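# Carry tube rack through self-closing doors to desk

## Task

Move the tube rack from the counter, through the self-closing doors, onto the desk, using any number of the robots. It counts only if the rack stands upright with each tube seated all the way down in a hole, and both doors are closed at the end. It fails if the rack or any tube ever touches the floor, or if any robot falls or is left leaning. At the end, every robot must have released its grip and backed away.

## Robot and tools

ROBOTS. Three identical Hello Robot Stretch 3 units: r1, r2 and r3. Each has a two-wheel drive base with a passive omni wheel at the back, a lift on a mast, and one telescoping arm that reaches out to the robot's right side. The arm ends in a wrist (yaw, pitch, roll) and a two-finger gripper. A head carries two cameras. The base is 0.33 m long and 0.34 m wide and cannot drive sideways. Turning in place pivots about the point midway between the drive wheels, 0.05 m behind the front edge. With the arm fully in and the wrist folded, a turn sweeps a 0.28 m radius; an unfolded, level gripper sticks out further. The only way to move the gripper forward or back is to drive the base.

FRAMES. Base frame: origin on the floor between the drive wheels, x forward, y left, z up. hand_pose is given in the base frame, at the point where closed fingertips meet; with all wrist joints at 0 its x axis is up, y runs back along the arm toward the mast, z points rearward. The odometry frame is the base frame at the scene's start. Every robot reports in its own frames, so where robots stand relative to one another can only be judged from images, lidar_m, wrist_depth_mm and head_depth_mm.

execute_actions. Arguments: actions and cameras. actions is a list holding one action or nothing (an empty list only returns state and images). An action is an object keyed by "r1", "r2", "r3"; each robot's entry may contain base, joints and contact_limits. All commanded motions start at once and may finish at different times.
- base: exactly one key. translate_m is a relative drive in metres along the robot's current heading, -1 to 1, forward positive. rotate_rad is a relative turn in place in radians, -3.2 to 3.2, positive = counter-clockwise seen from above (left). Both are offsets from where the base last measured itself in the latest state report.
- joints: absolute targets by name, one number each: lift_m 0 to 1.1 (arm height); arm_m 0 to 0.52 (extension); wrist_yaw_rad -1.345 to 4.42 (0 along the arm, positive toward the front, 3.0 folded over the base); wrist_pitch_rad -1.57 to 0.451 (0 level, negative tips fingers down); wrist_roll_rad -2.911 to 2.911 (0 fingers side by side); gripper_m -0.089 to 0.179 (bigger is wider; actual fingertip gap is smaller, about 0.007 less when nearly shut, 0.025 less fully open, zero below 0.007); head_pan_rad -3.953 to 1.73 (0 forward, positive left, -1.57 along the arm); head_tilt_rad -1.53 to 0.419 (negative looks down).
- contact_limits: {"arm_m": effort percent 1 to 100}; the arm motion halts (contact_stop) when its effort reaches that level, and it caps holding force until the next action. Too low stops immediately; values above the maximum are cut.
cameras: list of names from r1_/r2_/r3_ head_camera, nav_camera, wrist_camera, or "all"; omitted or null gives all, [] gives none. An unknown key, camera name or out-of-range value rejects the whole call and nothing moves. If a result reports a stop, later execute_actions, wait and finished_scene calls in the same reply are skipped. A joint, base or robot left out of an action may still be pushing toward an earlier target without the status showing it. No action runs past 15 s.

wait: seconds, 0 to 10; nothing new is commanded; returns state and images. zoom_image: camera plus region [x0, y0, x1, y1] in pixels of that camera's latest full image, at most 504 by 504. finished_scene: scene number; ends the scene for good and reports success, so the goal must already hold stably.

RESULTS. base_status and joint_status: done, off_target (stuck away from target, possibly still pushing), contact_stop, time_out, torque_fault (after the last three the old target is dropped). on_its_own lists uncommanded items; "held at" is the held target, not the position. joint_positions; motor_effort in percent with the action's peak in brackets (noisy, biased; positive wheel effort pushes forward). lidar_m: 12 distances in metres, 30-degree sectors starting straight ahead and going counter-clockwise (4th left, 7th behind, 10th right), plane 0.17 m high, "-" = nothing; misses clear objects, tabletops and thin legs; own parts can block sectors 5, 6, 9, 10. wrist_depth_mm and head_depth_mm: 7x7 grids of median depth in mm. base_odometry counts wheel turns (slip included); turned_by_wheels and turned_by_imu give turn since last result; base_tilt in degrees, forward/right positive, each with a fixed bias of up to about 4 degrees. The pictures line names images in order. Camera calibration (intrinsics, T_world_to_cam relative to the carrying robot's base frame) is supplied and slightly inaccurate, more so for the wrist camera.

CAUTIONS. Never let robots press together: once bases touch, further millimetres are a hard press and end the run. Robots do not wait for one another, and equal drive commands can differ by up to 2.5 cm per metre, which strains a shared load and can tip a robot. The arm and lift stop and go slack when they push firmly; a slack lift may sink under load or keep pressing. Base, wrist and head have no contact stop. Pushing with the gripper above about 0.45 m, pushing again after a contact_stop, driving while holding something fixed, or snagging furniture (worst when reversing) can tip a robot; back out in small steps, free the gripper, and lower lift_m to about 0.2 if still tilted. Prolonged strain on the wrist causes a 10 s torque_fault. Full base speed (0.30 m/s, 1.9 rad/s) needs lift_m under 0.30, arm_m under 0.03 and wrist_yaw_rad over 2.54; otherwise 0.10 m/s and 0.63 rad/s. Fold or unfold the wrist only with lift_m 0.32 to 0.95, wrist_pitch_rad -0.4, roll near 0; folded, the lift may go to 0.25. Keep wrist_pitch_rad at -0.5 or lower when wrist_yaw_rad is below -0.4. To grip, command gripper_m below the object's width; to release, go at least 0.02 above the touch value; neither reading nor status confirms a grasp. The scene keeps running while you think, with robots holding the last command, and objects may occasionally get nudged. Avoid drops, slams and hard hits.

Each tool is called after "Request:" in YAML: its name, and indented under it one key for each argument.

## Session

Request:
execute_actions:
  actions: []

Scene clock: 0.00 s.
r1.base_odometry: x=+0.000 y=+0.000 heading=+0.000 (m, m, rad; r1's odometry frame)
r1.turned_by_wheels: +0.000 (rad since the last result)
r1.turned_by_imu: +0.000 (rad since the last result)
r1.base_tilt: forward=+1.0 right=+1.3 (deg)
r1.lidar_m: 0.81 1.19 1.33 1.42 2.09 3.53 2.45 1.84 1.81 0.98 0.76 0.75
r1.head_depth_mm: 715 714 711 711 710 706 702 / 770 771 765 764 760 761 754 / 833 830 828 825 821 821 818 / 909 906 903 898 897 895 889 / 1001 995 991 989 985 975 974 / 1113 1105 1102 1094 1085 1088 1079 / 1246 1239 1229 1224 1223 1216 1209
r1.base_status: not commanded
r1.joint_positions: lift_m=+0.581 arm_m=+0.002 wrist_yaw_rad=+2.931 wrist_pitch_rad=-0.593 wrist_roll_rad=-0.007 gripper_m=+0.037 head_pan_rad=+0.005 head_tilt_rad=-0.024
r1.joint_status: not commanded
r1.motor_effort: left_wheel=-1 right_wheel=+0 lift_m=+40 arm_m=+0 wrist_yaw_rad=+0 wrist_pitch_rad=+6 wrist_roll_rad=+0 gripper_m=+0 head_pan_rad=+1 head_tilt_rad=+2 (%)
r1.hand_pose: x=+0.0204 y=+0.0476 z=+0.5560 quat_wxyz=(+0.277, +0.692, +0.136, +0.653) (m; r1's base frame)
r1.wrist_depth_mm: - - - - - - - / - - - - - - - / - - - - - - - / 961 - 941 957 954 943 956 / 816 829 854 844 850 820 820 / 733 729 - 734 743 736 744 / 652 651 661 669 646 661 665
r2.base_odometry: x=+0.000 y=+0.000 heading=+0.000 (m, m, rad; r2's odometry frame)
r2.turned_by_wheels: +0.000 (rad since the last result)
r2.turned_by_imu: +0.000 (rad since the last result)
r2.base_tilt: forward=-1.6 right=+3.2 (deg)
r2.lidar_m: 3.01 2.56 2.26 2.27 1.30 1.16 1.65 1.00 0.88 0.89 1.06 1.95
r2.head_depth_mm: 2119 2759 2796 2838 2852 2830 2121 / 2102 2846 2891 2929 2974 2968 2092 / 2112 2958 2973 3025 3051 2957 2093 / 2115 3099 3105 3122 3137 3007 2064 / 2115 3186 3252 3283 3294 2964 2074 / 2140 3280 3398 3438 3497 2961 2067 / 2134 3222 3418 3444 3541 2961 2057
r2.base_status: not commanded
r2.joint_positions: lift_m=+0.597 arm_m=+0.003 wrist_yaw_rad=+2.905 wrist_pitch_rad=-0.376 wrist_roll_rad=-0.007 gripper_m=+0.037 head_pan_rad=-0.009 head_tilt_rad=+0.000
r2.joint_status: not commanded
r2.motor_effort: left_wheel=-1 right_wheel=+0 lift_m=+44 arm_m=-1 wrist_yaw_rad=+0 wrist_pitch_rad=+5 wrist_roll_rad=+0 gripper_m=+0 head_pan_rad=+1 head_tilt_rad=+1 (%)
r2.hand_pose: x=+0.0326 y=+0.0752 z=+0.6193 quat_wxyz=(+0.214, +0.703, +0.050, +0.677) (m; r2's base frame)
r2.wrist_depth_mm: - - - - - - - / - - - - - - - / - - - - - - - / - - - - - - - / 991 - - - - - - / 842 - 842 883 936 925 927 / 728 750 772 772 800 799 802
r3.base_odometry: x=+0.000 y=+0.000 heading=+0.000 (m, m, rad; r3's odometry frame)
r3.turned_by_wheels: +0.000 (rad since the last result)
r3.turned_by_imu: +0.000 (rad since the last result)
r3.base_tilt: forward=+0.1 right=+0.0 (deg)
r3.lidar_m: 1.04 0.80 0.78 0.82 1.17 1.31 1.83 1.98 2.36 2.56 2.16 2.50
r3.head_depth_mm: 2049 2869 2890 2880 2942 2854 2271 / 2050 2351 2322 2264 2217 2182 2105 / 1858 1828 1806 1783 1780 1737 1696 / 1527 1509 1488 1473 1440 1441 1424 / 1281 1265 1258 1248 1235 1225 1214 / 1115 1112 1099 1086 1076 1064 1054 / 984 977 967 959 951 946 934
r3.base_status: not commanded
r3.joint_positions: lift_m=+0.485 arm_m=-0.003 wrist_yaw_rad=+2.886 wrist_pitch_rad=-0.489 wrist_roll_rad=+0.000 gripper_m=+0.037 head_pan_rad=-0.018 head_tilt_rad=-0.022
r3.joint_status: not commanded
r3.motor_effort: left_wheel=+0 right_wheel=+0 lift_m=+33 arm_m=-1 wrist_yaw_rad=+0 wrist_pitch_rad=+8 wrist_roll_rad=+1 gripper_m=+0 head_pan_rad=+1 head_tilt_rad=+2 (%)
r3.hand_pose: x=+0.0332 y=+0.0654 z=+0.4824 quat_wxyz=(+0.258, +0.702, +0.083, +0.659) (m; r3's base frame)
r3.wrist_depth_mm: - 910 826 775 697 673 618 / - - 962 857 770 718 665 / - - - 960 824 776 734 / 948 - 967 967 909 847 787 / 796 - 811 808 840 832 815 / 676 665 - 691 714 715 716 / 597 596 609 607 593 631 620
pictures: r1_head_camera (sideways: a quarter turn clockwise sets it upright), r1_nav_camera (sideways: a quarter turn counterclockwise sets it upright), r1_wrist_camera, r2_head_camera (sideways: a quarter turn clockwise sets it upright), r2_nav_camera (sideways: a quarter turn counterclockwise sets it upright), r2_wrist_camera, r3_head_camera (sideways: a quarter turn clockwise sets it upright), r3_nav_camera (sideways: a quarter turn counterclockwise sets it upright), r3_wrist_camera
camera_calibration (this result's frames):
r1_head_camera: T_world_to_cam=[[-0.0100343, -0.00182182, -0.999948, 1.32224], [-0.0437454, 0.999042, -0.00138119, 0.0113197], [0.998992, 0.0437293, -0.0101044, -0.0369872], [0, 0, 0, 1]] pos_world=[0.0507128, -0.00728258, 1.32181]
r1_nav_camera: T_world_to_cam=[[-0.0231812, 0.0623079, 0.997788, -1.25976], [0.0542451, -0.996507, 0.0634882, -0.0294644], [0.998259, 0.0555968, 0.0197203, -0.0778101], [0, 0, 0, 1]] pos_world=[0.0500702, 0.0534572, 1.26037]
r1_wrist_camera: T_world_to_cam=[[0.969806, -0.243863, -0.00282178, -0.0091766], [-0.172537, -0.677884, -0.714636, 0.465044], [0.17236, 0.693544, -0.699491, 0.516877], [0, 0, 0, 1]] pos_world=[0.0000478999, -0.0454685, 0.693862]
r2_head_camera: T_world_to_cam=[[-0.0374046, -0.0162135, -0.999169, 1.31946], [-0.00749673, 0.999845, -0.0159438, 0.0219152], [0.999272, 0.00689413, -0.0375204, -0.00317304], [0, 0, 0, 1]] pos_world=[0.052689, -0.000496894, 1.31859]
r2_nav_camera: T_world_to_cam=[[-0.02587, -0.0284844, 0.999259, -1.26109], [-0.0298814, -0.999125, -0.0292541, 0.0917817], [0.999219, -0.0306161, 0.0249962, -0.0808475], [0, 0, 0, 1]] pos_world=[0.0509026, 0.053305, 1.26486]
r2_wrist_camera: T_world_to_cam=[[0.96783, -0.243614, 0.0628987, -0.0586982], [-0.079596, -0.533609, -0.841977, 0.591419], [0.238681, 0.809885, -0.535834, 0.427577], [0, 0, 0, 1]] pos_world=[0.00183006, -0.0450009, 0.730764]
r3_head_camera: T_world_to_cam=[[-0.0295776, 0.0365479, -0.998894, 1.3244], [0.0594474, 0.997627, 0.0347413, -0.051574], [0.997793, -0.0583541, -0.0316801, -0.00844858], [0, 0, 0, 1]] pos_world=[0.0506686, 0.0025543, 1.32446]
r3_nav_camera: T_world_to_cam=[[0.0767706, -0.041391, 0.996189, -1.24864], [0.0267691, -0.998692, -0.0435579, 0.109301], [0.996689, 0.030011, -0.0755622, 0.0449799], [0, 0, 0, 1]] pos_world=[0.0481021, 0.0561259, 1.25204]
r3_wrist_camera: T_world_to_cam=[[0.962624, -0.270265, 0.0176776, -0.0238806], [-0.15059, -0.588334, -0.794472, 0.461665], [0.225118, 0.762116, -0.607043, 0.403111], [0, 0, 0, 1]] pos_world=[0.00176255, -0.0420581, 0.611908]
Images, in order (width x height): r1_head_camera 896x504, r1_nav_camera 672x504, r1_wrist_camera 644x364, r2_head_camera 896x504, r2_nav_camera 672x504, r2_wrist_camera 644x364, r3_head_camera 896x504, r3_nav_camera 672x504, r3_wrist_camera 644x364.

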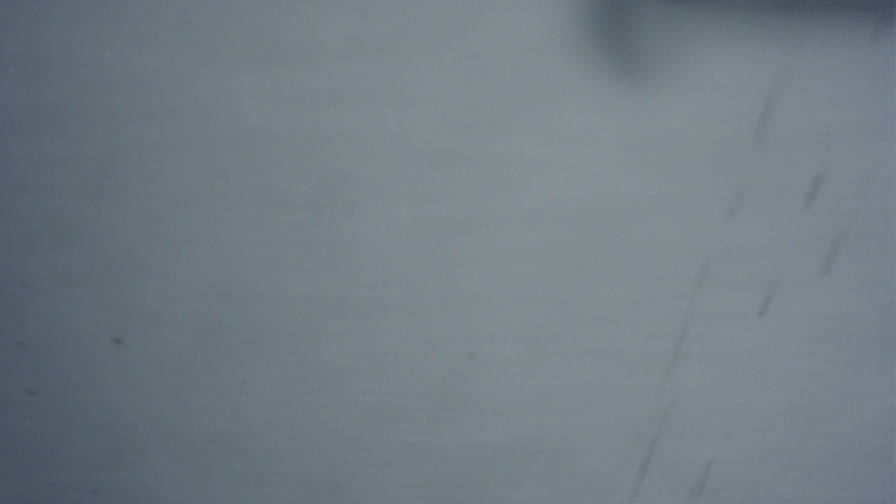

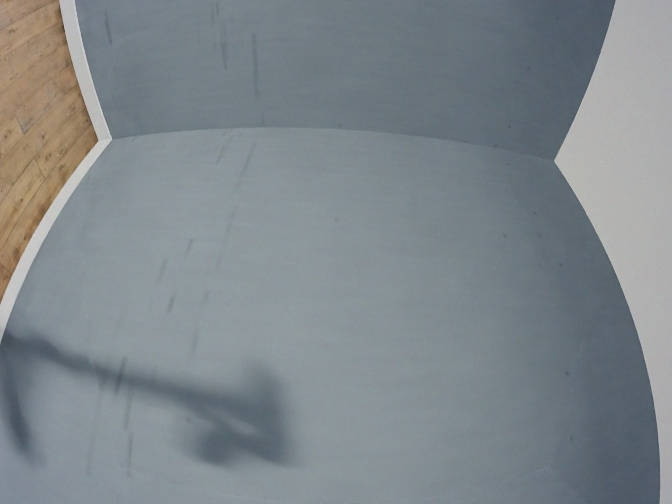

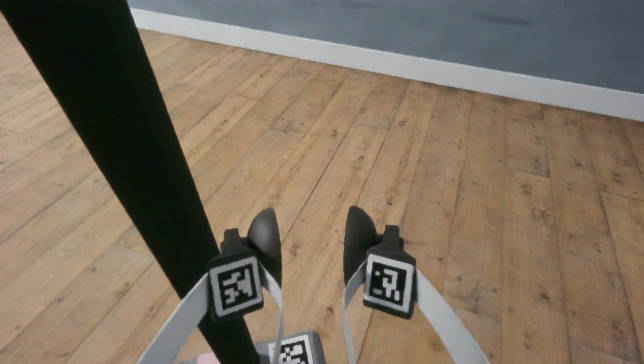

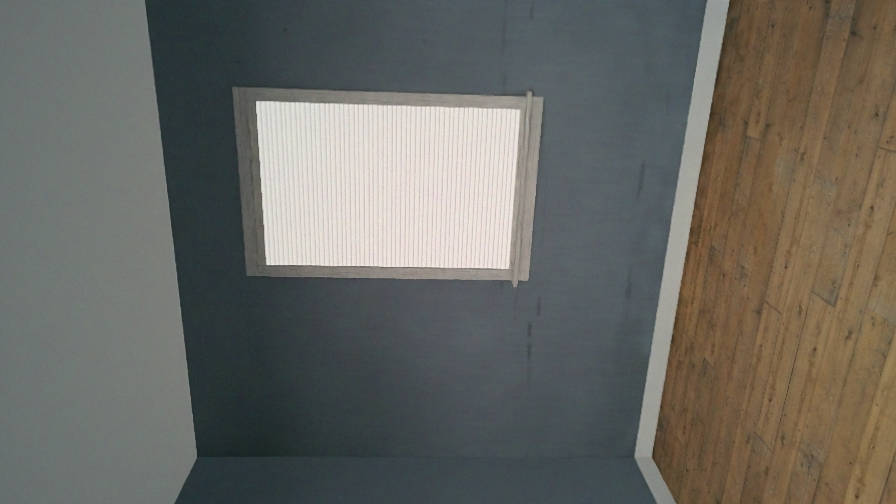

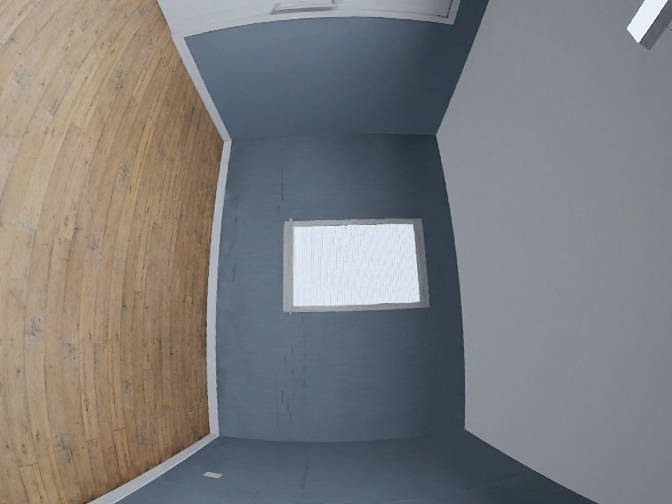

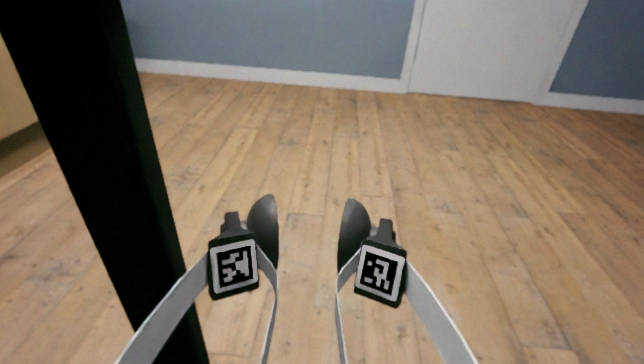

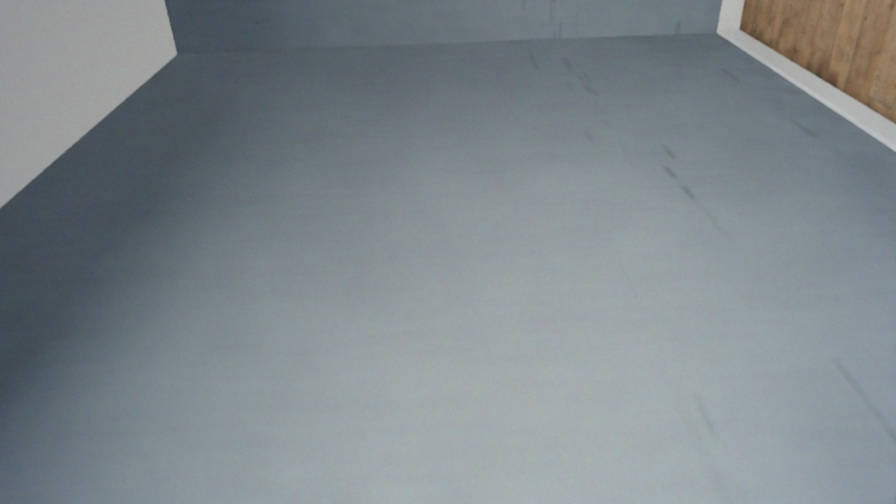

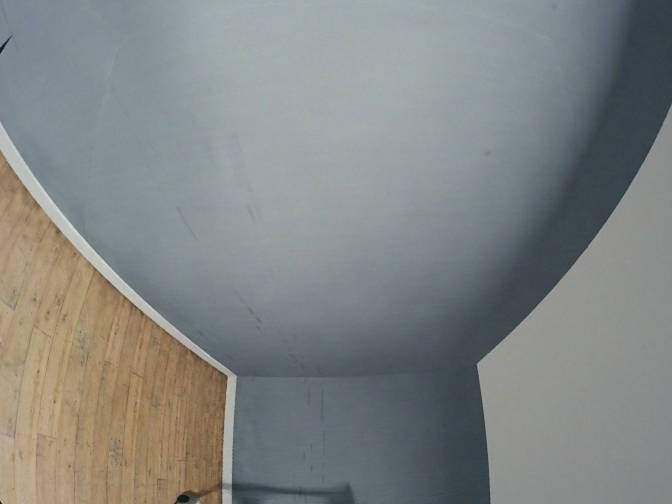

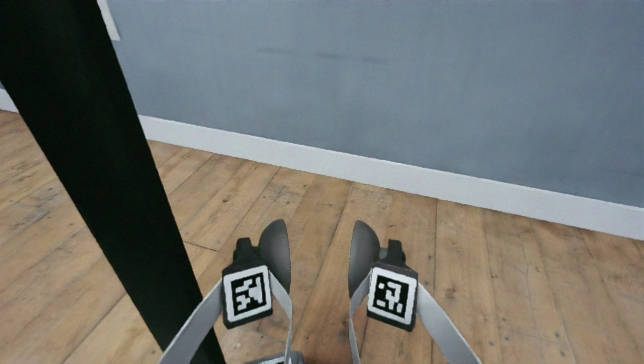

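Request:
execute_actions:
  actions:
    - {"r1":{"joints":{"head_pan_rad":-3.1,"head_tilt_rad":-0.5,"wrist_yaw_rad":3.0,"wrist_pitch_rad":-0.4,"lift_m":0.31}},"r2":{"joints":{"head_pan_rad":-3.1,"head_tilt_rad":-0.5}},"r3":{"joints":{"head_pan_rad":-2.4,"head_tilt_rad":-0.5,"wrist_yaw_rad":3.0,"wrist_pitch_rad":-0.4,"lift_m":0.31}}}
  cameras: ["r1_nav_camera","r2_nav_camera","r3_nav_camera","r2_head_camera"]

Scene clock: 4.00 s.
r1.base_odometry: x=+0.000 y=+0.000 heading=+0.000 (m, m, rad; r1's odometry frame)
r1.turned_by_wheels: +0.000 (rad since the last result)
r1.turned_by_imu: -0.001 (rad since the last result)
r1.base_tilt: forward=+1.0 right=+1.3 (deg)
r1.lidar_m: 0.81 1.19 1.32 1.41 2.09 3.53 2.45 1.84 1.81 0.98 0.77 0.75
r1.head_depth_mm: 3634 3958 - 2947 2102 1603 1301 / 3234 3664 - 2995 2098 1606 1298 / 2779 3085 3452 2986 2101 1597 1296 / 2459 2677 2927 3003 2096 1607 1305 / 2215 2405 2627 2814 2091 1612 1299 / 2051 2180 2358 2536 2079 1603 1301 / 1837 1979 2102 2249 2090 1608 1298
r1.base_status: not commanded
r1.joint_positions: lift_m=+0.310 arm_m=+0.002 wrist_yaw_rad=+2.998 wrist_pitch_rad=-0.419 wrist_roll_rad=-0.007 gripper_m=+0.037 head_pan_rad=-3.093 head_tilt_rad=-0.494
r1.joint_status: all done
r1.motor_effort: left_wheel=-2(1) right_wheel=+0(0) lift_m=+35(38) arm_m=+0(0) wrist_yaw_rad=+3(4) wrist_pitch_rad=+9(9) wrist_roll_rad=+1(0) gripper_m=+0(0) head_pan_rad=-3(45) head_tilt_rad=-4(36) (%)
r1.hand_pose: x=+0.0108 y=+0.0751 z=+0.3227 quat_wxyz=(+0.196, +0.698, +0.098, +0.682) (m; r1's base frame)
r1.wrist_depth_mm: - - - - - - - / - - - - - - - / 973 - 956 961 937 957 944 / 759 738 757 748 754 761 757 / 623 617 - 619 641 614 621 / 530 523 - 529 539 523 525 / 459 - - - 455 465 457
r2.base_odometry: x=+0.000 y=+0.000 heading=+0.000 (m, m, rad; r2's odometry frame)
r2.turned_by_wheels: +0.000 (rad since the last result)
r2.turned_by_imu: +0.000 (rad since the last result)
r2.base_tilt: forward=-1.6 right=+3.2 (deg)
r2.lidar_m: 3.01 2.56 2.26 2.27 1.30 1.16 1.65 1.00 0.88 0.89 1.06 1.95
r2.head_depth_mm: 1460 1578 1714 1832 1408 1511 1279 / 1510 1646 1799 1987 1875 1537 1278 / 1566 1698 1896 2076 1887 1524 1275 / 1627 1787 1977 2182 1896 1529 1273 / 1547 1686 1804 1977 1890 1529 1278 / 1322 1393 1497 1606 1709 1522 1286 / 1149 1203 1273 1355 1434 1472 1284
r2.base_status: not commanded
r2.joint_positions: lift_m=+0.597 arm_m=+0.003 wrist_yaw_rad=+2.905 wrist_pitch_rad=-0.376 wrist_roll_rad=-0.007 gripper_m=+0.037 head_pan_rad=-3.093 head_tilt_rad=-0.494
r2.joint_status: all done
r2.motor_effort: left_wheel=+0(1) right_wheel=+0(0) lift_m=+44(44) arm_m=-1(1) wrist_yaw_rad=+0(0) wrist_pitch_rad=+5(4) wrist_roll_rad=+0(0) gripper_m=+0(1) head_pan_rad=-2(34) head_tilt_rad=-3(30) (%)
r2.hand_pose: x=+0.0326 y=+0.0752 z=+0.6193 quat_wxyz=(+0.214, +0.703, +0.050, +0.677) (m; r2's base frame)
r2.wrist_depth_mm: - - - - - - - / - - - - - - - / - - - - - - - / - - - - - - - / 990 - - - - - - / 847 - 840 886 923 928 963 / 739 739 760 773 782 800 833
r3.base_odometry: x=+0.000 y=+0.000 heading=+0.000 (m, m, rad; r3's odometry frame)
r3.turned_by_wheels: +0.000 (rad since the last result)
r3.turned_by_imu: +0.001 (rad since the last result)
r3.base_tilt: forward=+0.1 right=+0.1 (deg)
r3.lidar_m: 1.05 0.80 0.78 0.82 1.17 1.31 1.84 1.97 2.36 2.57 2.16 2.50
r3.head_depth_mm: 2307 2503 2742 2856 2068 1638 1356 / 2218 2435 2646 2830 2075 1654 1357 / 2188 2356 2596 2752 2099 1659 1355 / 2114 2323 2460 2672 2119 1660 1362 / 2078 2224 2457 2608 2113 1665 1371 / 2016 2165 2413 2566 2110 1658 1370 / 1976 2123 2293 2519 2118 1682 1359
r3.base_status: not commanded
r3.joint_positions: lift_m=+0.310 arm_m=-0.003 wrist_yaw_rad=+2.997 wrist_pitch_rad=-0.421 wrist_roll_rad=+0.000 gripper_m=+0.037 head_pan_rad=-2.393 head_tilt_rad=-0.494
r3.joint_status: all done
r3.motor_effort: left_wheel=+1(0) right_wheel=+0(0) lift_m=+27(25) arm_m=-1(1) wrist_yaw_rad=+2(3) wrist_pitch_rad=+11(12) wrist_roll_rad=+0(0) gripper_m=+0(0) head_pan_rad=-4(51) head_tilt_rad=-4(38) (%)
r3.hand_pose: x=+0.0109 y=+0.0793 z=+0.3223 quat_wxyz=(+0.197, +0.700, +0.098, +0.679) (m; r3's base frame)
r3.wrist_depth_mm: - - 908 802 708 653 592 / - - - 867 776 698 624 / - - - 917 825 743 671 / 775 760 783 799 789 771 704 / 616 624 652 641 640 642 655 / 521 521 - 528 543 536 550 / 449 - - 458 449 469 467
pictures: r1_nav_camera (sideways: a quarter turn counterclockwise sets it upright), r2_head_camera (sideways: a quarter turn clockwise sets it upright), r2_nav_camera (sideways: a quarter turn counterclockwise sets it upright), r3_nav_camera (sideways: a quarter turn counterclockwise sets it upright)
camera_calibration (this result's frames):
r1_nav_camera: T_world_to_cam=[[-0.428206, -0.0834029, 0.899824, -1.12916], [-0.121015, 0.992056, 0.0343631, 0.00955278], [-0.895542, -0.0941781, -0.434898, 0.525475], [0, 0, 0, 1]] pos_world=[-0.0117709, -0.0541635, 1.24424]
r2_head_camera: T_world_to_cam=[[0.505126, 0.0412231, -0.862061, 1.13704], [0.0706037, -0.997484, -0.0063286, 0.00891357], [-0.860153, -0.057668, -0.506766, 0.618896], [0, 0, 0, 1]] pos_world=[-0.042633, -0.00229075, 1.29389]
r2_nav_camera: T_world_to_cam=[[-0.452078, 0.00667155, 0.891954, -1.11817], [-0.0163057, 0.999743, -0.0157422, 0.0740931], [-0.891829, -0.0216606, -0.451853, 0.551353], [0, 0, 0, 1]] pos_world=[-0.0125772, -0.0546715, 1.24765]
r3_nav_camera: T_world_to_cam=[[-0.409426, -0.32591, 0.852146, -1.05757], [-0.694249, 0.717294, -0.0592276, 0.134068], [-0.591936, -0.615851, -0.519941, 0.633016], [0, 0, 0, 1]] pos_world=[0.0347848, -0.0509945, 1.23828]
Images, in order (width x height): r1_nav_camera 672x504, r2_head_camera 896x504, r2_nav_camera 672x504, r3_nav_camera 672x504.

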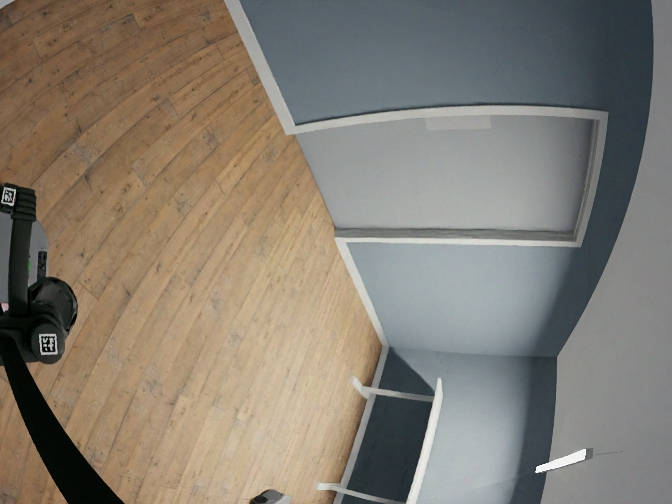

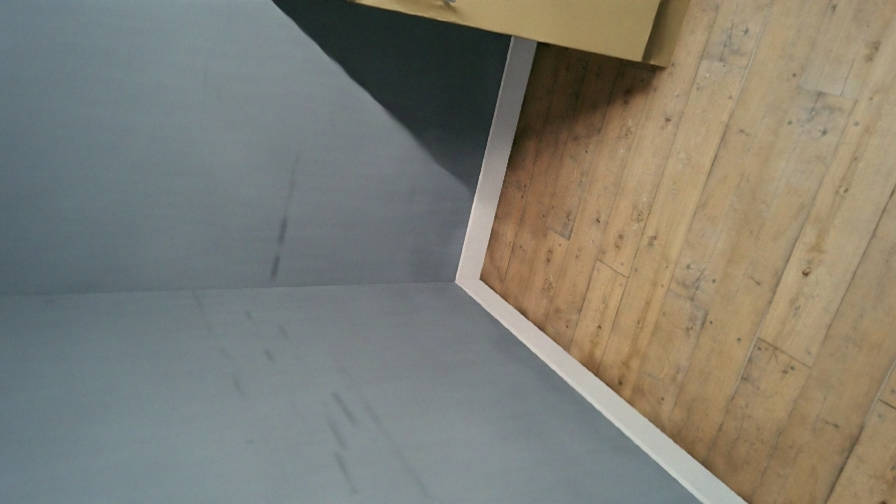

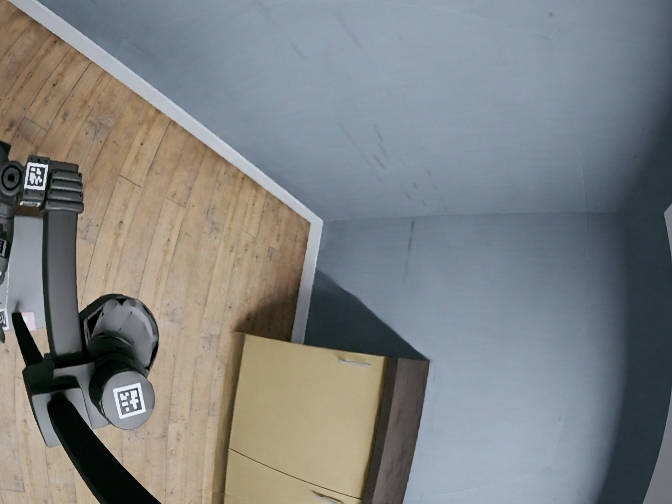

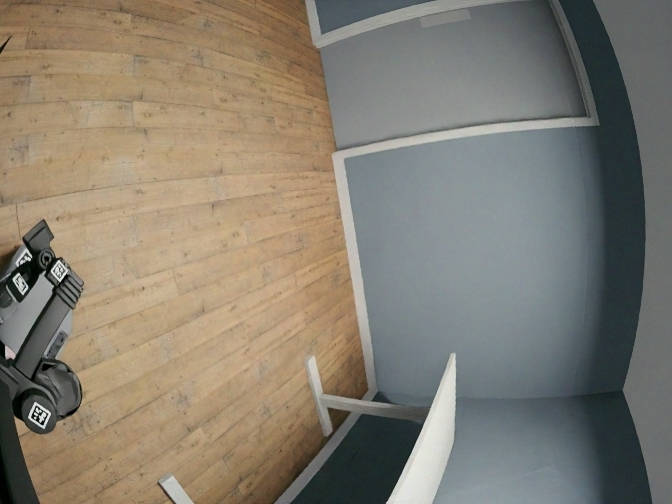

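Request:
execute_actions:
  actions:
    - {"r1":{"base":{"rotate_rad":0.2},"joints":{"lift_m":0.28}},"r2":{"joints":{"head_pan_rad":1.7,"head_tilt_rad":-0.4}}}
  cameras: ["r2_nav_camera","r2_head_camera"]

Request:
execute_actions:
  actions:
    - {"r1":{"base":{"translate_m":-1.0}}}
  cameras: []

Request:
execute_actions:
  actions:
    - {"r1":{"base":{"translate_m":-0.6}}}
  cameras: []

Request:
execute_actions:
  actions:
    - {"r1":{"base":{"rotate_rad":0.72},"joints":{"lift_m":0.31,"head_tilt_rad":-0.9}}}
  cameras: ["r1_nav_camera","r3_nav_camera"]

Scene clock: 7.97 s.
r1.base_odometry: x=+0.000 y=+0.000 heading=+0.200 (m, m, rad; r1's odometry frame)
r1.turned_by_wheels: +0.200 (rad since the last result)
r1.turned_by_imu: +0.198 (rad since the last result)
r1.base_tilt: forward=+0.9 right=+1.4 (deg)
r1.lidar_m: 0.89 1.32 1.33 1.56 2.83 3.41 2.14 1.81 1.43 0.86 0.75 0.75
r1.head_depth_mm: 2683 2956 3389 2997 2096 1613 1292 / 2403 2624 3009 3035 2097 1609 1301 / 2230 2422 2694 2848 2084 1612 1299 / 2067 2278 2472 2681 2106 1593 1303 / 1932 2094 2251 2493 2089 1608 1304 / 1786 1919 2081 2216 2097 1614 1299 / 1599 1703 1851 1984 2058 1595 1294
r1.base_status: done
r1.joint_positions: lift_m=+0.280 arm_m=+0.002 wrist_yaw_rad=+2.998 wrist_pitch_rad=-0.418 wrist_roll_rad=-0.007 gripper_m=+0.037 head_pan_rad=-3.093 head_tilt_rad=-0.494
r1.joint_status: all done
r1.motor_effort: left_wheel=-3(9) right_wheel=+1(6) lift_m=+35(36) arm_m=+1(0) wrist_yaw_rad=+2(2) wrist_pitch_rad=+9(9) wrist_roll_rad=+0(1) gripper_m=+1(0) head_pan_rad=-3(2) head_tilt_rad=-4(4) (%)
r1.hand_pose: x=+0.0108 y=+0.0752 z=+0.2928 quat_wxyz=(+0.196, +0.698, +0.098, +0.682) (m; r1's base frame)
r1.wrist_depth_mm: - - - - - - - / - - - - - - - / 904 - 896 899 899 889 883 / 706 688 700 709 709 700 694 / 572 576 - 582 596 583 576 / 493 489 - 506 504 491 490 / 443 - - - 422 429 427
r2.base_odometry: x=+0.000 y=+0.000 heading=+0.000 (m, m, rad; r2's odometry frame)
r2.turned_by_wheels: +0.000 (rad since the last result)
r2.turned_by_imu: +0.000 (rad since the last result)
r2.base_tilt: forward=-1.6 right=+3.3 (deg)
r2.lidar_m: 3.00 2.55 2.27 2.27 1.30 1.16 1.65 1.00 0.88 0.89 1.06 1.95
r2.head_depth_mm: 1899 2023 2169 2356 2095 1639 1340 / 1987 2120 2281 2471 2112 1636 1346 / 2072 2201 2415 2609 2106 1638 1352 / 2185 2325 2555 2720 2085 1639 1350 / 2303 2481 2022 2177 2088 1636 1357 / 2337 2499 1755 1896 2011 1683 - / 2181 - - - - - -
r2.base_status: not commanded
r2.joint_positions: lift_m=+0.597 arm_m=+0.003 wrist_yaw_rad=+2.905 wrist_pitch_rad=-0.376 wrist_roll_rad=-0.007 gripper_m=+0.037 head_pan_rad=+1.693 head_tilt_rad=-0.409
r2.joint_status: all done
r2.motor_effort: left_wheel=-1(1) right_wheel=+0(1) lift_m=+44(44) arm_m=-1(1) wrist_yaw_rad=+0(0) wrist_pitch_rad=+5(5) wrist_roll_rad=+0(0) gripper_m=+0(1) head_pan_rad=+4(38) head_tilt_rad=+4(17) (%)
r2.hand_pose: x=+0.0326 y=+0.0752 z=+0.6193 quat_wxyz=(+0.214, +0.703, +0.050, +0.677) (m; r2's base frame)
r2.wrist_depth_mm: - - - - - - - / - - - - - - - / - - - - - - - / - - - - - - - / 982 - - - - - - / 855 - 841 893 927 928 956 / 726 738 761 772 773 806 818
r3.base_odometry: x=+0.000 y=+0.000 heading=+0.000 (m, m, rad; r3's odometry frame)
r3.turned_by_wheels: +0.000 (rad since the last result)
r3.turned_by_imu: +0.001 (rad since the last result)
r3.base_tilt: forward=+0.1 right=+0.0 (deg)
r3.lidar_m: 1.05 0.79 0.78 0.82 1.17 1.31 1.84 1.97 2.36 2.56 2.16 2.49
r3.head_depth_mm: 2310 2519 2760 2849 2073 1642 1348 / 2234 2440 2667 2843 2091 1647 1346 / 2197 2376 2610 2743 2096 1658 1355 / 2129 2298 2531 2663 2134 1655 1354 / 2091 2235 2423 2629 2117 1656 1363 / 2029 2190 2388 2550 2104 1661 1371 / 1978 2129 2292 2513 2124 1682 1367
r3.base_status: not commanded
r3.joint_positions: lift_m=+0.310 arm_m=-0.003 wrist_yaw_rad=+2.997 wrist_pitch_rad=-0.421 wrist_roll_rad=+0.000 gripper_m=+0.037 head_pan_rad=-2.393 head_tilt_rad=-0.494
r3.joint_status: not commanded
r3.motor_effort: left_wheel=+0(0) right_wheel=+0(0) lift_m=+27(27) arm_m=-1(1) wrist_yaw_rad=+2(2) wrist_pitch_rad=+11(11) wrist_roll_rad=+0(0) gripper_m=+0(0) head_pan_rad=-4(3) head_tilt_rad=-4(4) (%)
r3.hand_pose: x=+0.0109 y=+0.0793 z=+0.3223 quat_wxyz=(+0.197, +0.700, +0.098, +0.679) (m; r3's base frame)
r3.wrist_depth_mm: - - 904 805 709 647 595 / - - - 861 765 695 628 / - - - 923 844 753 677 / 766 748 782 806 805 760 700 / 625 626 653 633 653 659 660 / 518 522 - 528 550 549 543 / 448 - - 459 446 462 464
pictures: r2_head_camera (sideways: a quarter turn clockwise sets it upright), r2_nav_camera (sideways: a quarter turn counterclockwise sets it upright)
camera_calibration (this result's frames):
r2_head_camera: T_world_to_cam=[[0.0688957, -0.426114, -0.902042, 1.19185], [-0.989728, -0.142733, -0.00816738, 0.0177763], [-0.125271, 0.893339, -0.431571, 0.51657], [0, 0, 0, 1]] pos_world=[0.000191541, 0.0489303, 1.29818]
r2_nav_camera: T_world_to_cam=[[-0.0169655, 0.374384, 0.927118, -1.1667], [0.995698, 0.0908057, -0.0184483, 0.0714448], [-0.0910944, 0.922817, -0.374314, 0.445567], [0, 0, 0, 1]] pos_world=[-0.0503424, 0.0191303, 1.24977]
Images, in order (width x height): r2_head_camera 896x504, r2_nav_camera 672x504.

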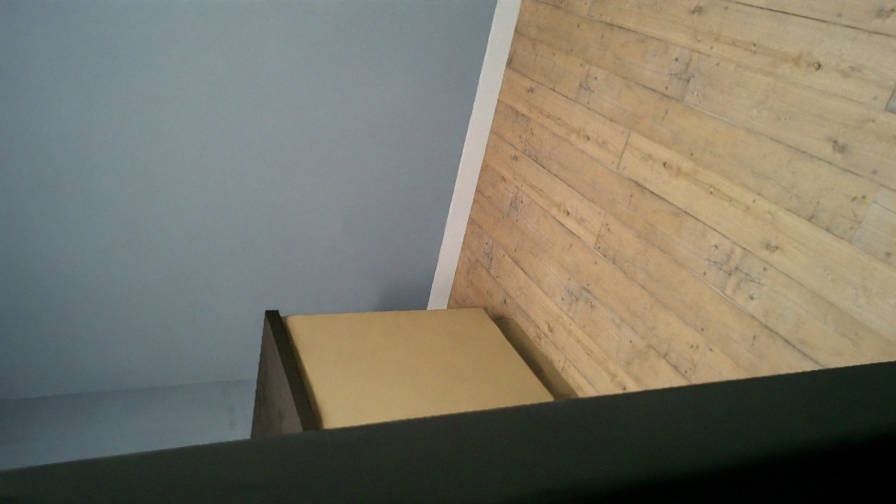

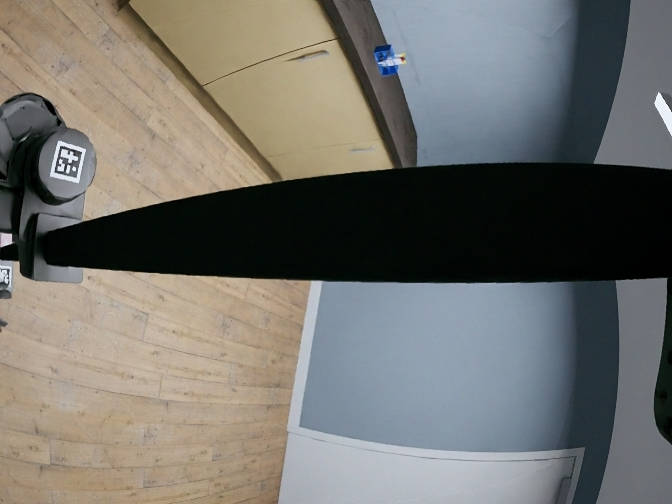

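Scene clock: 12.90 s.
r1.base_odometry: x=-0.980 y=-0.198 heading=+0.200 (m, m, rad; r1's odometry frame)
r1.turned_by_wheels: +0.000 (rad since the last result)
r1.turned_by_imu: +0.003 (rad since the last result)
r1.base_tilt: forward=+0.9 right=+1.3 (deg)
r1.lidar_m: 1.69 2.05 2.06 1.99 3.30 2.05 1.31 1.08 1.09 1.29 1.43 1.44
r1.head_depth_mm: 1552 1748 1987 2282 2107 1609 1299 / 1395 1545 1750 1981 2090 1609 1299 / 1340 1449 1600 1764 1932 1606 1300 / 1247 1361 1493 1651 1858 1598 1304 / 1158 1253 1359 1500 1644 1615 1296 / 1076 1153 1253 1361 1497 1552 1302 / 999 1074 1151 1249 1366 1470 1288
r1.base_status: done
r1.joint_positions: lift_m=+0.280 arm_m=+0.002 wrist_yaw_rad=+2.999 wrist_pitch_rad=-0.418 wrist_roll_rad=-0.007 gripper_m=+0.037 head_pan_rad=-3.093 head_tilt_rad=-0.495
r1.joint_status: not commanded
r1.motor_effort: left_wheel=-4(10) right_wheel=+2(3) lift_m=+36(36) arm_m=+0(0) wrist_yaw_rad=+2(3) wrist_pitch_rad=+9(9) wrist_roll_rad=+1(1) gripper_m=+0(0) head_pan_rad=-3(3) head_tilt_rad=-2(3) (%)
r1.hand_pose: x=+0.0106 y=+0.0752 z=+0.2928 quat_wxyz=(+0.196, +0.698, +0.098, +0.682) (m; r1's base frame)
r1.wrist_depth_mm: - - - - - - - / - - - - - - - / 897 - 887 911 904 898 879 / 696 692 693 693 701 710 702 / 576 577 - 577 596 577 581 / 489 487 - 505 506 488 487 / 436 - - - 426 427 426
r2.base_odometry: x=+0.000 y=+0.000 heading=+0.000 (m, m, rad; r2's odometry frame)
r2.turned_by_wheels: +0.000 (rad since the last result)
r2.turned_by_imu: +0.000 (rad since the last result)
r2.base_tilt: forward=-1.6 right=+3.2 (deg)
r2.lidar_m: 3.01 2.55 2.27 2.27 1.30 1.16 1.65 1.00 0.89 0.89 1.06 1.94
r2.head_depth_mm: 1879 2035 2162 2347 2101 1651 1356 / 1966 2114 2280 2469 2103 1644 1344 / 2071 2232 2401 2580 2087 1650 1340 / 2151 2337 2536 2768 2103 1632 1347 / 2274 2479 2027 2206 2121 1629 1345 / 2375 2516 1777 1889 2012 1685 - / 2198 - - - - - -
r2.base_status: not commanded
r2.joint_positions: lift_m=+0.597 arm_m=+0.003 wrist_yaw_rad=+2.905 wrist_pitch_rad=-0.376 wrist_roll_rad=-0.007 gripper_m=+0.037 head_pan_rad=+1.693 head_tilt_rad=-0.409
r2.joint_status: not commanded
r2.motor_effort: left_wheel=-1(1) right_wheel=+0(0) lift_m=+44(44) arm_m=-1(1) wrist_yaw_rad=-1(0) wrist_pitch_rad=+5(5) wrist_roll_rad=+0(0) gripper_m=+0(1) head_pan_rad=+3(3) head_tilt_rad=+4(4) (%)
r2.hand_pose: x=+0.0326 y=+0.0752 z=+0.6193 quat_wxyz=(+0.214, +0.703, +0.050, +0.677) (m; r2's base frame)
r2.wrist_depth_mm: - - - - - - - / - - - - - - - / - - - - - - - / - - - - - - - / - - - - - - - / 848 - 845 883 928 940 950 / 726 752 770 776 778 795 814
r3.base_odometry: x=+0.000 y=+0.000 heading=+0.000 (m, m, rad; r3's odometry frame)
r3.turned_by_wheels: +0.000 (rad since the last result)
r3.turned_by_imu: +0.001 (rad since the last result)
r3.base_tilt: forward=+0.1 right=+0.0 (deg)
r3.lidar_m: 1.04 0.80 0.78 0.82 1.18 1.31 1.83 1.99 2.36 2.56 1.87 2.49
r3.head_depth_mm: 2321 2495 2775 2799 2085 1661 1351 / 2250 2423 2664 2831 2104 1639 1354 / 2196 2366 2579 2764 2071 1659 1353 / 2141 2281 2520 2636 2105 1652 1369 / 2072 2284 2447 2583 2095 1658 1369 / 2015 2165 2378 2576 2117 1655 1360 / 1992 2119 2312 2526 2103 1672 1370
r3.base_status: not commanded
r3.joint_positions: lift_m=+0.310 arm_m=-0.003 wrist_yaw_rad=+2.997 wrist_pitch_rad=-0.421 wrist_roll_rad=+0.000 gripper_m=+0.037 head_pan_rad=-2.393 head_tilt_rad=-0.494
r3.joint_status: not commanded
r3.motor_effort: left_wheel=+0(0) right_wheel=+0(0) lift_m=+28(28) arm_m=-1(1) wrist_yaw_rad=+2(2) wrist_pitch_rad=+11(11) wrist_roll_rad=+0(0) gripper_m=+0(0) head_pan_rad=-3(3) head_tilt_rad=-4(4) (%)
r3.hand_pose: x=+0.0109 y=+0.0793 z=+0.3223 quat_wxyz=(+0.197, +0.700, +0.098, +0.679) (m; r3's base frame)
r3.wrist_depth_mm: - - 894 792 718 655 595 / - - - 870 793 688 627 / - - - 918 829 758 688 / 766 767 787 791 796 775 720 / 616 625 665 635 643 645 651 / 519 526 - 535 549 537 543 / 445 - - 456 447 462 468
pictures: none
No camera images: the call's "cameras" was empty. Leave "cameras" out to get every camera's image.

Scene clock: 16.47 s.
r1.base_odometry: x=-1.568 y=-0.317 heading=+0.200 (m, m, rad; r1's odometry frame)
r1.turned_by_wheels: +0.000 (rad since the last result)
r1.turned_by_imu: +0.002 (rad since the last result)
r1.base_tilt: forward=+1.0 right=+1.4 (deg)
r1.lidar_m: 2.17 2.49 2.50 2.04 2.42 1.21 0.81 0.72 0.69 0.77 1.40 1.84
r1.head_depth_mm: 899 1005 1138 1317 1561 1602 1297 / 813 892 997 1135 1323 1505 1301 / 816 897 983 1083 1204 1367 1305 / 758 829 905 1004 1119 1277 1301 / 701 760 827 906 1003 1124 1227 / 653 703 762 827 904 1002 1128 / 608 654 706 760 831 907 1007
r1.base_status: done
r1.joint_positions: lift_m=+0.280 arm_m=+0.002 wrist_yaw_rad=+2.999 wrist_pitch_rad=-0.418 wrist_roll_rad=-0.007 gripper_m=+0.037 head_pan_rad=-3.093 head_tilt_rad=-0.495
r1.joint_status: not commanded
r1.motor_effort: left_wheel=-3(11) right_wheel=+2(5) lift_m=+36(36) arm_m=+0(0) wrist_yaw_rad=+1(2) wrist_pitch_rad=+9(9) wrist_roll_rad=+1(0) gripper_m=+0(1) head_pan_rad=-3(3) head_tilt_rad=-3(3) (%)
r1.hand_pose: x=+0.0106 y=+0.0752 z=+0.2928 quat_wxyz=(+0.196, +0.698, +0.098, +0.682) (m; r1's base frame)
r1.wrist_depth_mm: - - - - - - - / - - - - - - - / 906 - 894 910 891 890 878 / 703 701 696 704 706 714 710 / 582 578 - 572 598 586 575 / 492 490 - 512 499 490 488 / 441 - - - 426 423 426
r2.base_odometry: x=+0.000 y=+0.000 heading=+0.000 (m, m, rad; r2's odometry frame)
r2.turned_by_wheels: +0.000 (rad since the last result)
r2.turned_by_imu: +0.000 (rad since the last result)
r2.base_tilt: forward=-1.6 right=+3.3 (deg)
r2.lidar_m: 3.00 2.55 2.27 2.27 1.30 1.16 1.65 1.00 0.89 0.89 1.06 1.94
r2.head_depth_mm: 1898 2027 2156 2374 2112 1641 1358 / 1961 2136 2300 2497 2097 1643 1342 / 2045 2229 2391 2570 2091 1639 1353 / 2186 2377 2613 2713 2105 1642 1352 / 2297 2490 2048 2194 2113 1645 1339 / 2360 2517 1760 1870 2025 1688 - / 2181 - - - - - -
r2.base_status: not commanded
r2.joint_positions: lift_m=+0.597 arm_m=+0.003 wrist_yaw_rad=+2.905 wrist_pitch_rad=-0.376 wrist_roll_rad=-0.007 gripper_m=+0.037 head_pan_rad=+1.693 head_tilt_rad=-0.409
r2.joint_status: not commanded
r2.motor_effort: left_wheel=-1(1) right_wheel=+0(0) lift_m=+44(44) arm_m=-1(1) wrist_yaw_rad=+0(0) wrist_pitch_rad=+5(5) wrist_roll_rad=+0(0) gripper_m=+1(1) head_pan_rad=+3(3) head_tilt_rad=+4(4) (%)
r2.hand_pose: x=+0.0326 y=+0.0752 z=+0.6193 quat_wxyz=(+0.214, +0.703, +0.050, +0.677) (m; r2's base frame)
r2.wrist_depth_mm: - - - - - - - / - - - - - - - / - - - - - - - / - - - - - - - / 997 - - - - - - / 842 - 856 893 916 925 942 / 745 746 769 770 772 801 809
r3.base_odometry: x=+0.000 y=+0.000 heading=+0.000 (m, m, rad; r3's odometry frame)
r3.turned_by_wheels: +0.000 (rad since the last result)
r3.turned_by_imu: +0.001 (rad since the last result)
r3.base_tilt: forward=+0.1 right=+0.0 (deg)
r3.lidar_m: 1.05 0.80 0.78 0.82 1.18 1.31 1.84 1.98 2.36 1.94 3.07 2.49
r3.head_depth_mm: 2325 2527 2718 2843 2097 1644 1350 / 2246 2445 2674 2771 2096 1629 1356 / 2190 2366 2610 2709 2059 1635 1359 / 2129 2308 2507 2711 2088 1666 1358 / 2054 2283 2450 2616 2097 1669 1375 / 2022 2174 2346 2583 2089 1657 1376 / 1970 2153 2305 2486 2125 1656 1365
r3.base_status: not commanded
r3.joint_positions: lift_m=+0.310 arm_m=-0.003 wrist_yaw_rad=+2.997 wrist_pitch_rad=-0.421 wrist_roll_rad=+0.000 gripper_m=+0.037 head_pan_rad=-2.393 head_tilt_rad=-0.494
r3.joint_status: not commanded
r3.motor_effort: left_wheel=+0(1) right_wheel=-1(0) lift_m=+28(28) arm_m=-2(1) wrist_yaw_rad=+3(2) wrist_pitch_rad=+11(11) wrist_roll_rad=+0(0) gripper_m=+1(0) head_pan_rad=-3(4) head_tilt_rad=-4(4) (%)
r3.hand_pose: x=+0.0109 y=+0.0793 z=+0.3223 quat_wxyz=(+0.197, +0.700, +0.098, +0.679) (m; r3's base frame)
r3.wrist_depth_mm: - - 899 799 713 656 591 / - - - 875 783 693 632 / - - - 914 833 760 683 / 773 752 787 775 802 766 716 / 619 623 654 648 640 650 659 / 514 526 - 532 542 540 539 / 453 - - 453 445 464 468
pictures: none
No camera images: the call's "cameras" was empty. Leave "cameras" out to get every camera's image.

Scene clock: 18.33 s.
r1.base_odometry: x=-1.568 y=-0.317 heading=+0.920 (m, m, rad; r1's odometry frame)
r1.turned_by_wheels: +0.720 (rad since the last result)
r1.turned_by_imu: +0.717 (rad since the last result)
r1.base_tilt: forward=+1.0 right=+1.2 (deg)
r1.lidar_m: 2.49 2.04 2.81 2.42 0.98 0.75 0.72 0.69 0.89 1.84 1.89 2.52
r1.head_depth_mm: 598 699 834 1031 1367 1256 1114 / 601 703 840 1042 1366 1256 - / 605 706 845 1049 1351 1280 - / 608 709 849 1058 1370 1253 - / 610 711 856 1070 1365 1258 1155 / 612 717 858 1017 1285 1261 1127 / 609 680 774 966 1291 1264 1114
r1.base_status: done
r1.joint_positions: lift_m=+0.310 arm_m=+0.002 wrist_yaw_rad=+2.999 wrist_pitch_rad=-0.418 wrist_roll_rad=-0.007 gripper_m=+0.037 head_pan_rad=-3.093 head_tilt_rad=-0.889
r1.joint_status: all done
r1.motor_effort: left_wheel=-3(11) right_wheel=+1(7) lift_m=+45(48) arm_m=+0(1) wrist_yaw_rad=+1(1) wrist_pitch_rad=+8(9) wrist_roll_rad=+1(1) gripper_m=+1(0) head_pan_rad=-3(3) head_tilt_rad=-6(34) (%)
r1.hand_pose: x=+0.0106 y=+0.0752 z=+0.3225 quat_wxyz=(+0.196, +0.698, +0.098, +0.682) (m; r1's base frame)
r1.wrist_depth_mm: - - - - - - - / - - - - - - - / 911 - 953 950 961 967 973 / 751 724 759 749 758 742 741 / 621 632 - 621 640 623 608 / 528 525 - 525 544 527 526 / 455 - - - 453 457 454
r2.base_odometry: x=+0.000 y=+0.000 heading=+0.000 (m, m, rad; r2's odometry frame)
r2.turned_by_wheels: +0.000 (rad since the last result)
r2.turned_by_imu: +0.000 (rad since the last result)
r2.base_tilt: forward=-1.6 right=+3.2 (deg)
r2.lidar_m: 2.99 2.55 2.26 2.27 1.30 1.16 1.65 1.00 0.89 0.89 1.06 1.93
r2.head_depth_mm: 1894 2022 2163 2319 2108 1648 1345 / 1972 2124 2299 2479 2102 1641 1347 / 2076 2227 2435 2570 2072 1643 1337 / 2186 2344 2541 2712 2074 1644 1343 / 2279 2420 2012 2161 2105 1627 1356 / 2376 2523 1754 1899 2017 1703 - / 2204 - - - - - -
r2.base_status: not commanded
r2.joint_positions: lift_m=+0.597 arm_m=+0.003 wrist_yaw_rad=+2.905 wrist_pitch_rad=-0.376 wrist_roll_rad=-0.007 gripper_m=+0.037 head_pan_rad=+1.693 head_tilt_rad=-0.409
r2.joint_status: not commanded
r2.motor_effort: left_wheel=-1(0) right_wheel=-1(0) lift_m=+44(44) arm_m=-1(1) wrist_yaw_rad=+0(1) wrist_pitch_rad=+5(5) wrist_roll_rad=+0(0) gripper_m=+0(1) head_pan_rad=+3(3) head_tilt_rad=+4(4) (%)
r2.hand_pose: x=+0.0326 y=+0.0752 z=+0.6193 quat_wxyz=(+0.214, +0.703, +0.050, +0.677) (m; r2's base frame)
r2.wrist_depth_mm: - - - - - - - / - - - - - - - / - - - - - - - / - - - - - - - / - - - - - - - / 842 - 846 888 921 942 974 / 742 738 755 764 788 807 805
r3.base_odometry: x=+0.000 y=+0.000 heading=+0.000 (m, m, rad; r3's odometry frame)
r3.turned_by_wheels: +0.000 (rad since the last result)
r3.turned_by_imu: +0.001 (rad since the last result)
r3.base_tilt: forward=+0.1 right=+0.1 (deg)
r3.lidar_m: 1.04 0.79 0.78 0.82 1.18 1.31 1.83 1.97 2.36 2.03 3.07 2.50
r3.head_depth_mm: 2332 2494 2734 2832 2068 1647 1348 / 2246 2411 2670 2848 2096 1640 1360 / 2203 2387 2593 2691 2080 1636 1358 / 2111 2295 2513 2667 2091 1653 1352 / 2099 2257 2447 2637 2101 1659 1368 / 2016 2186 2380 2570 2140 1664 1363 / 1954 2121 2300 2512 2136 1662 1371
r3.base_status: not commanded
r3.joint_positions: lift_m=+0.310 arm_m=-0.003 wrist_yaw_rad=+2.997 wrist_pitch_rad=-0.421 wrist_roll_rad=+0.000 gripper_m=+0.037 head_pan_rad=-2.393 head_tilt_rad=-0.494
r3.joint_status: not commanded
r3.motor_effort: left_wheel=+0(1) right_wheel=+0(0) lift_m=+27(27) arm_m=-1(1) wrist_yaw_rad=+2(3) wrist_pitch_rad=+11(11) wrist_roll_rad=+0(0) gripper_m=+0(0) head_pan_rad=-4(3) head_tilt_rad=-5(4) (%)
r3.hand_pose: x=+0.0109 y=+0.0793 z=+0.3223 quat_wxyz=(+0.197, +0.700, +0.098, +0.679) (m; r3's base frame)
r3.wrist_depth_mm: - - 900 797 708 653 594 / - - - 859 759 709 640 / - - - 922 837 748 685 / 757 748 782 785 799 772 715 / 622 612 655 638 657 655 655 / 515 528 - 533 542 542 541 / 450 - - 458 443 461 463
pictures: r1_nav_camera (sideways: a quarter turn counterclockwise sets it upright), r3_nav_camera (sideways: a quarter turn counterclockwise sets it upright)
camera_calibration (this result's frames):
r1_nav_camera: T_world_to_cam=[[-0.741042, -0.0982339, 0.664234, -0.820129], [-0.128064, 0.991759, 0.00379949, 0.0493962], [-0.659134, -0.0822488, -0.747515, 0.930718], [0, 0, 0, 1]] pos_world=[0.0120438, -0.0530031, 1.2403]
r3_nav_camera: T_world_to_cam=[[-0.409426, -0.325909, 0.852146, -1.05757], [-0.694249, 0.717294, -0.0592276, 0.134068], [-0.591937, -0.615851, -0.519941, 0.633016], [0, 0, 0, 1]] pos_world=[0.0347848, -0.0509945, 1.23828]
Images, in order (width x height): r1_nav_camera 672x504, r3_nav_camera 672x504.

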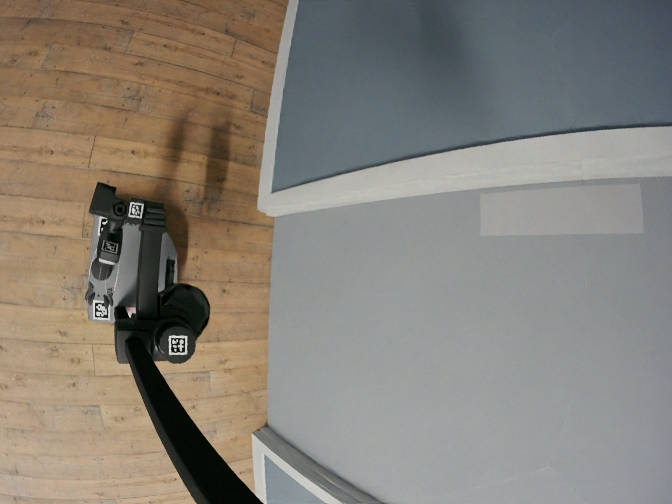

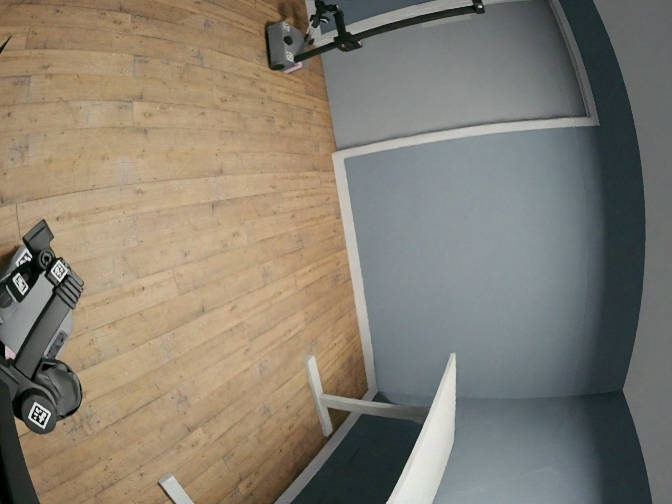

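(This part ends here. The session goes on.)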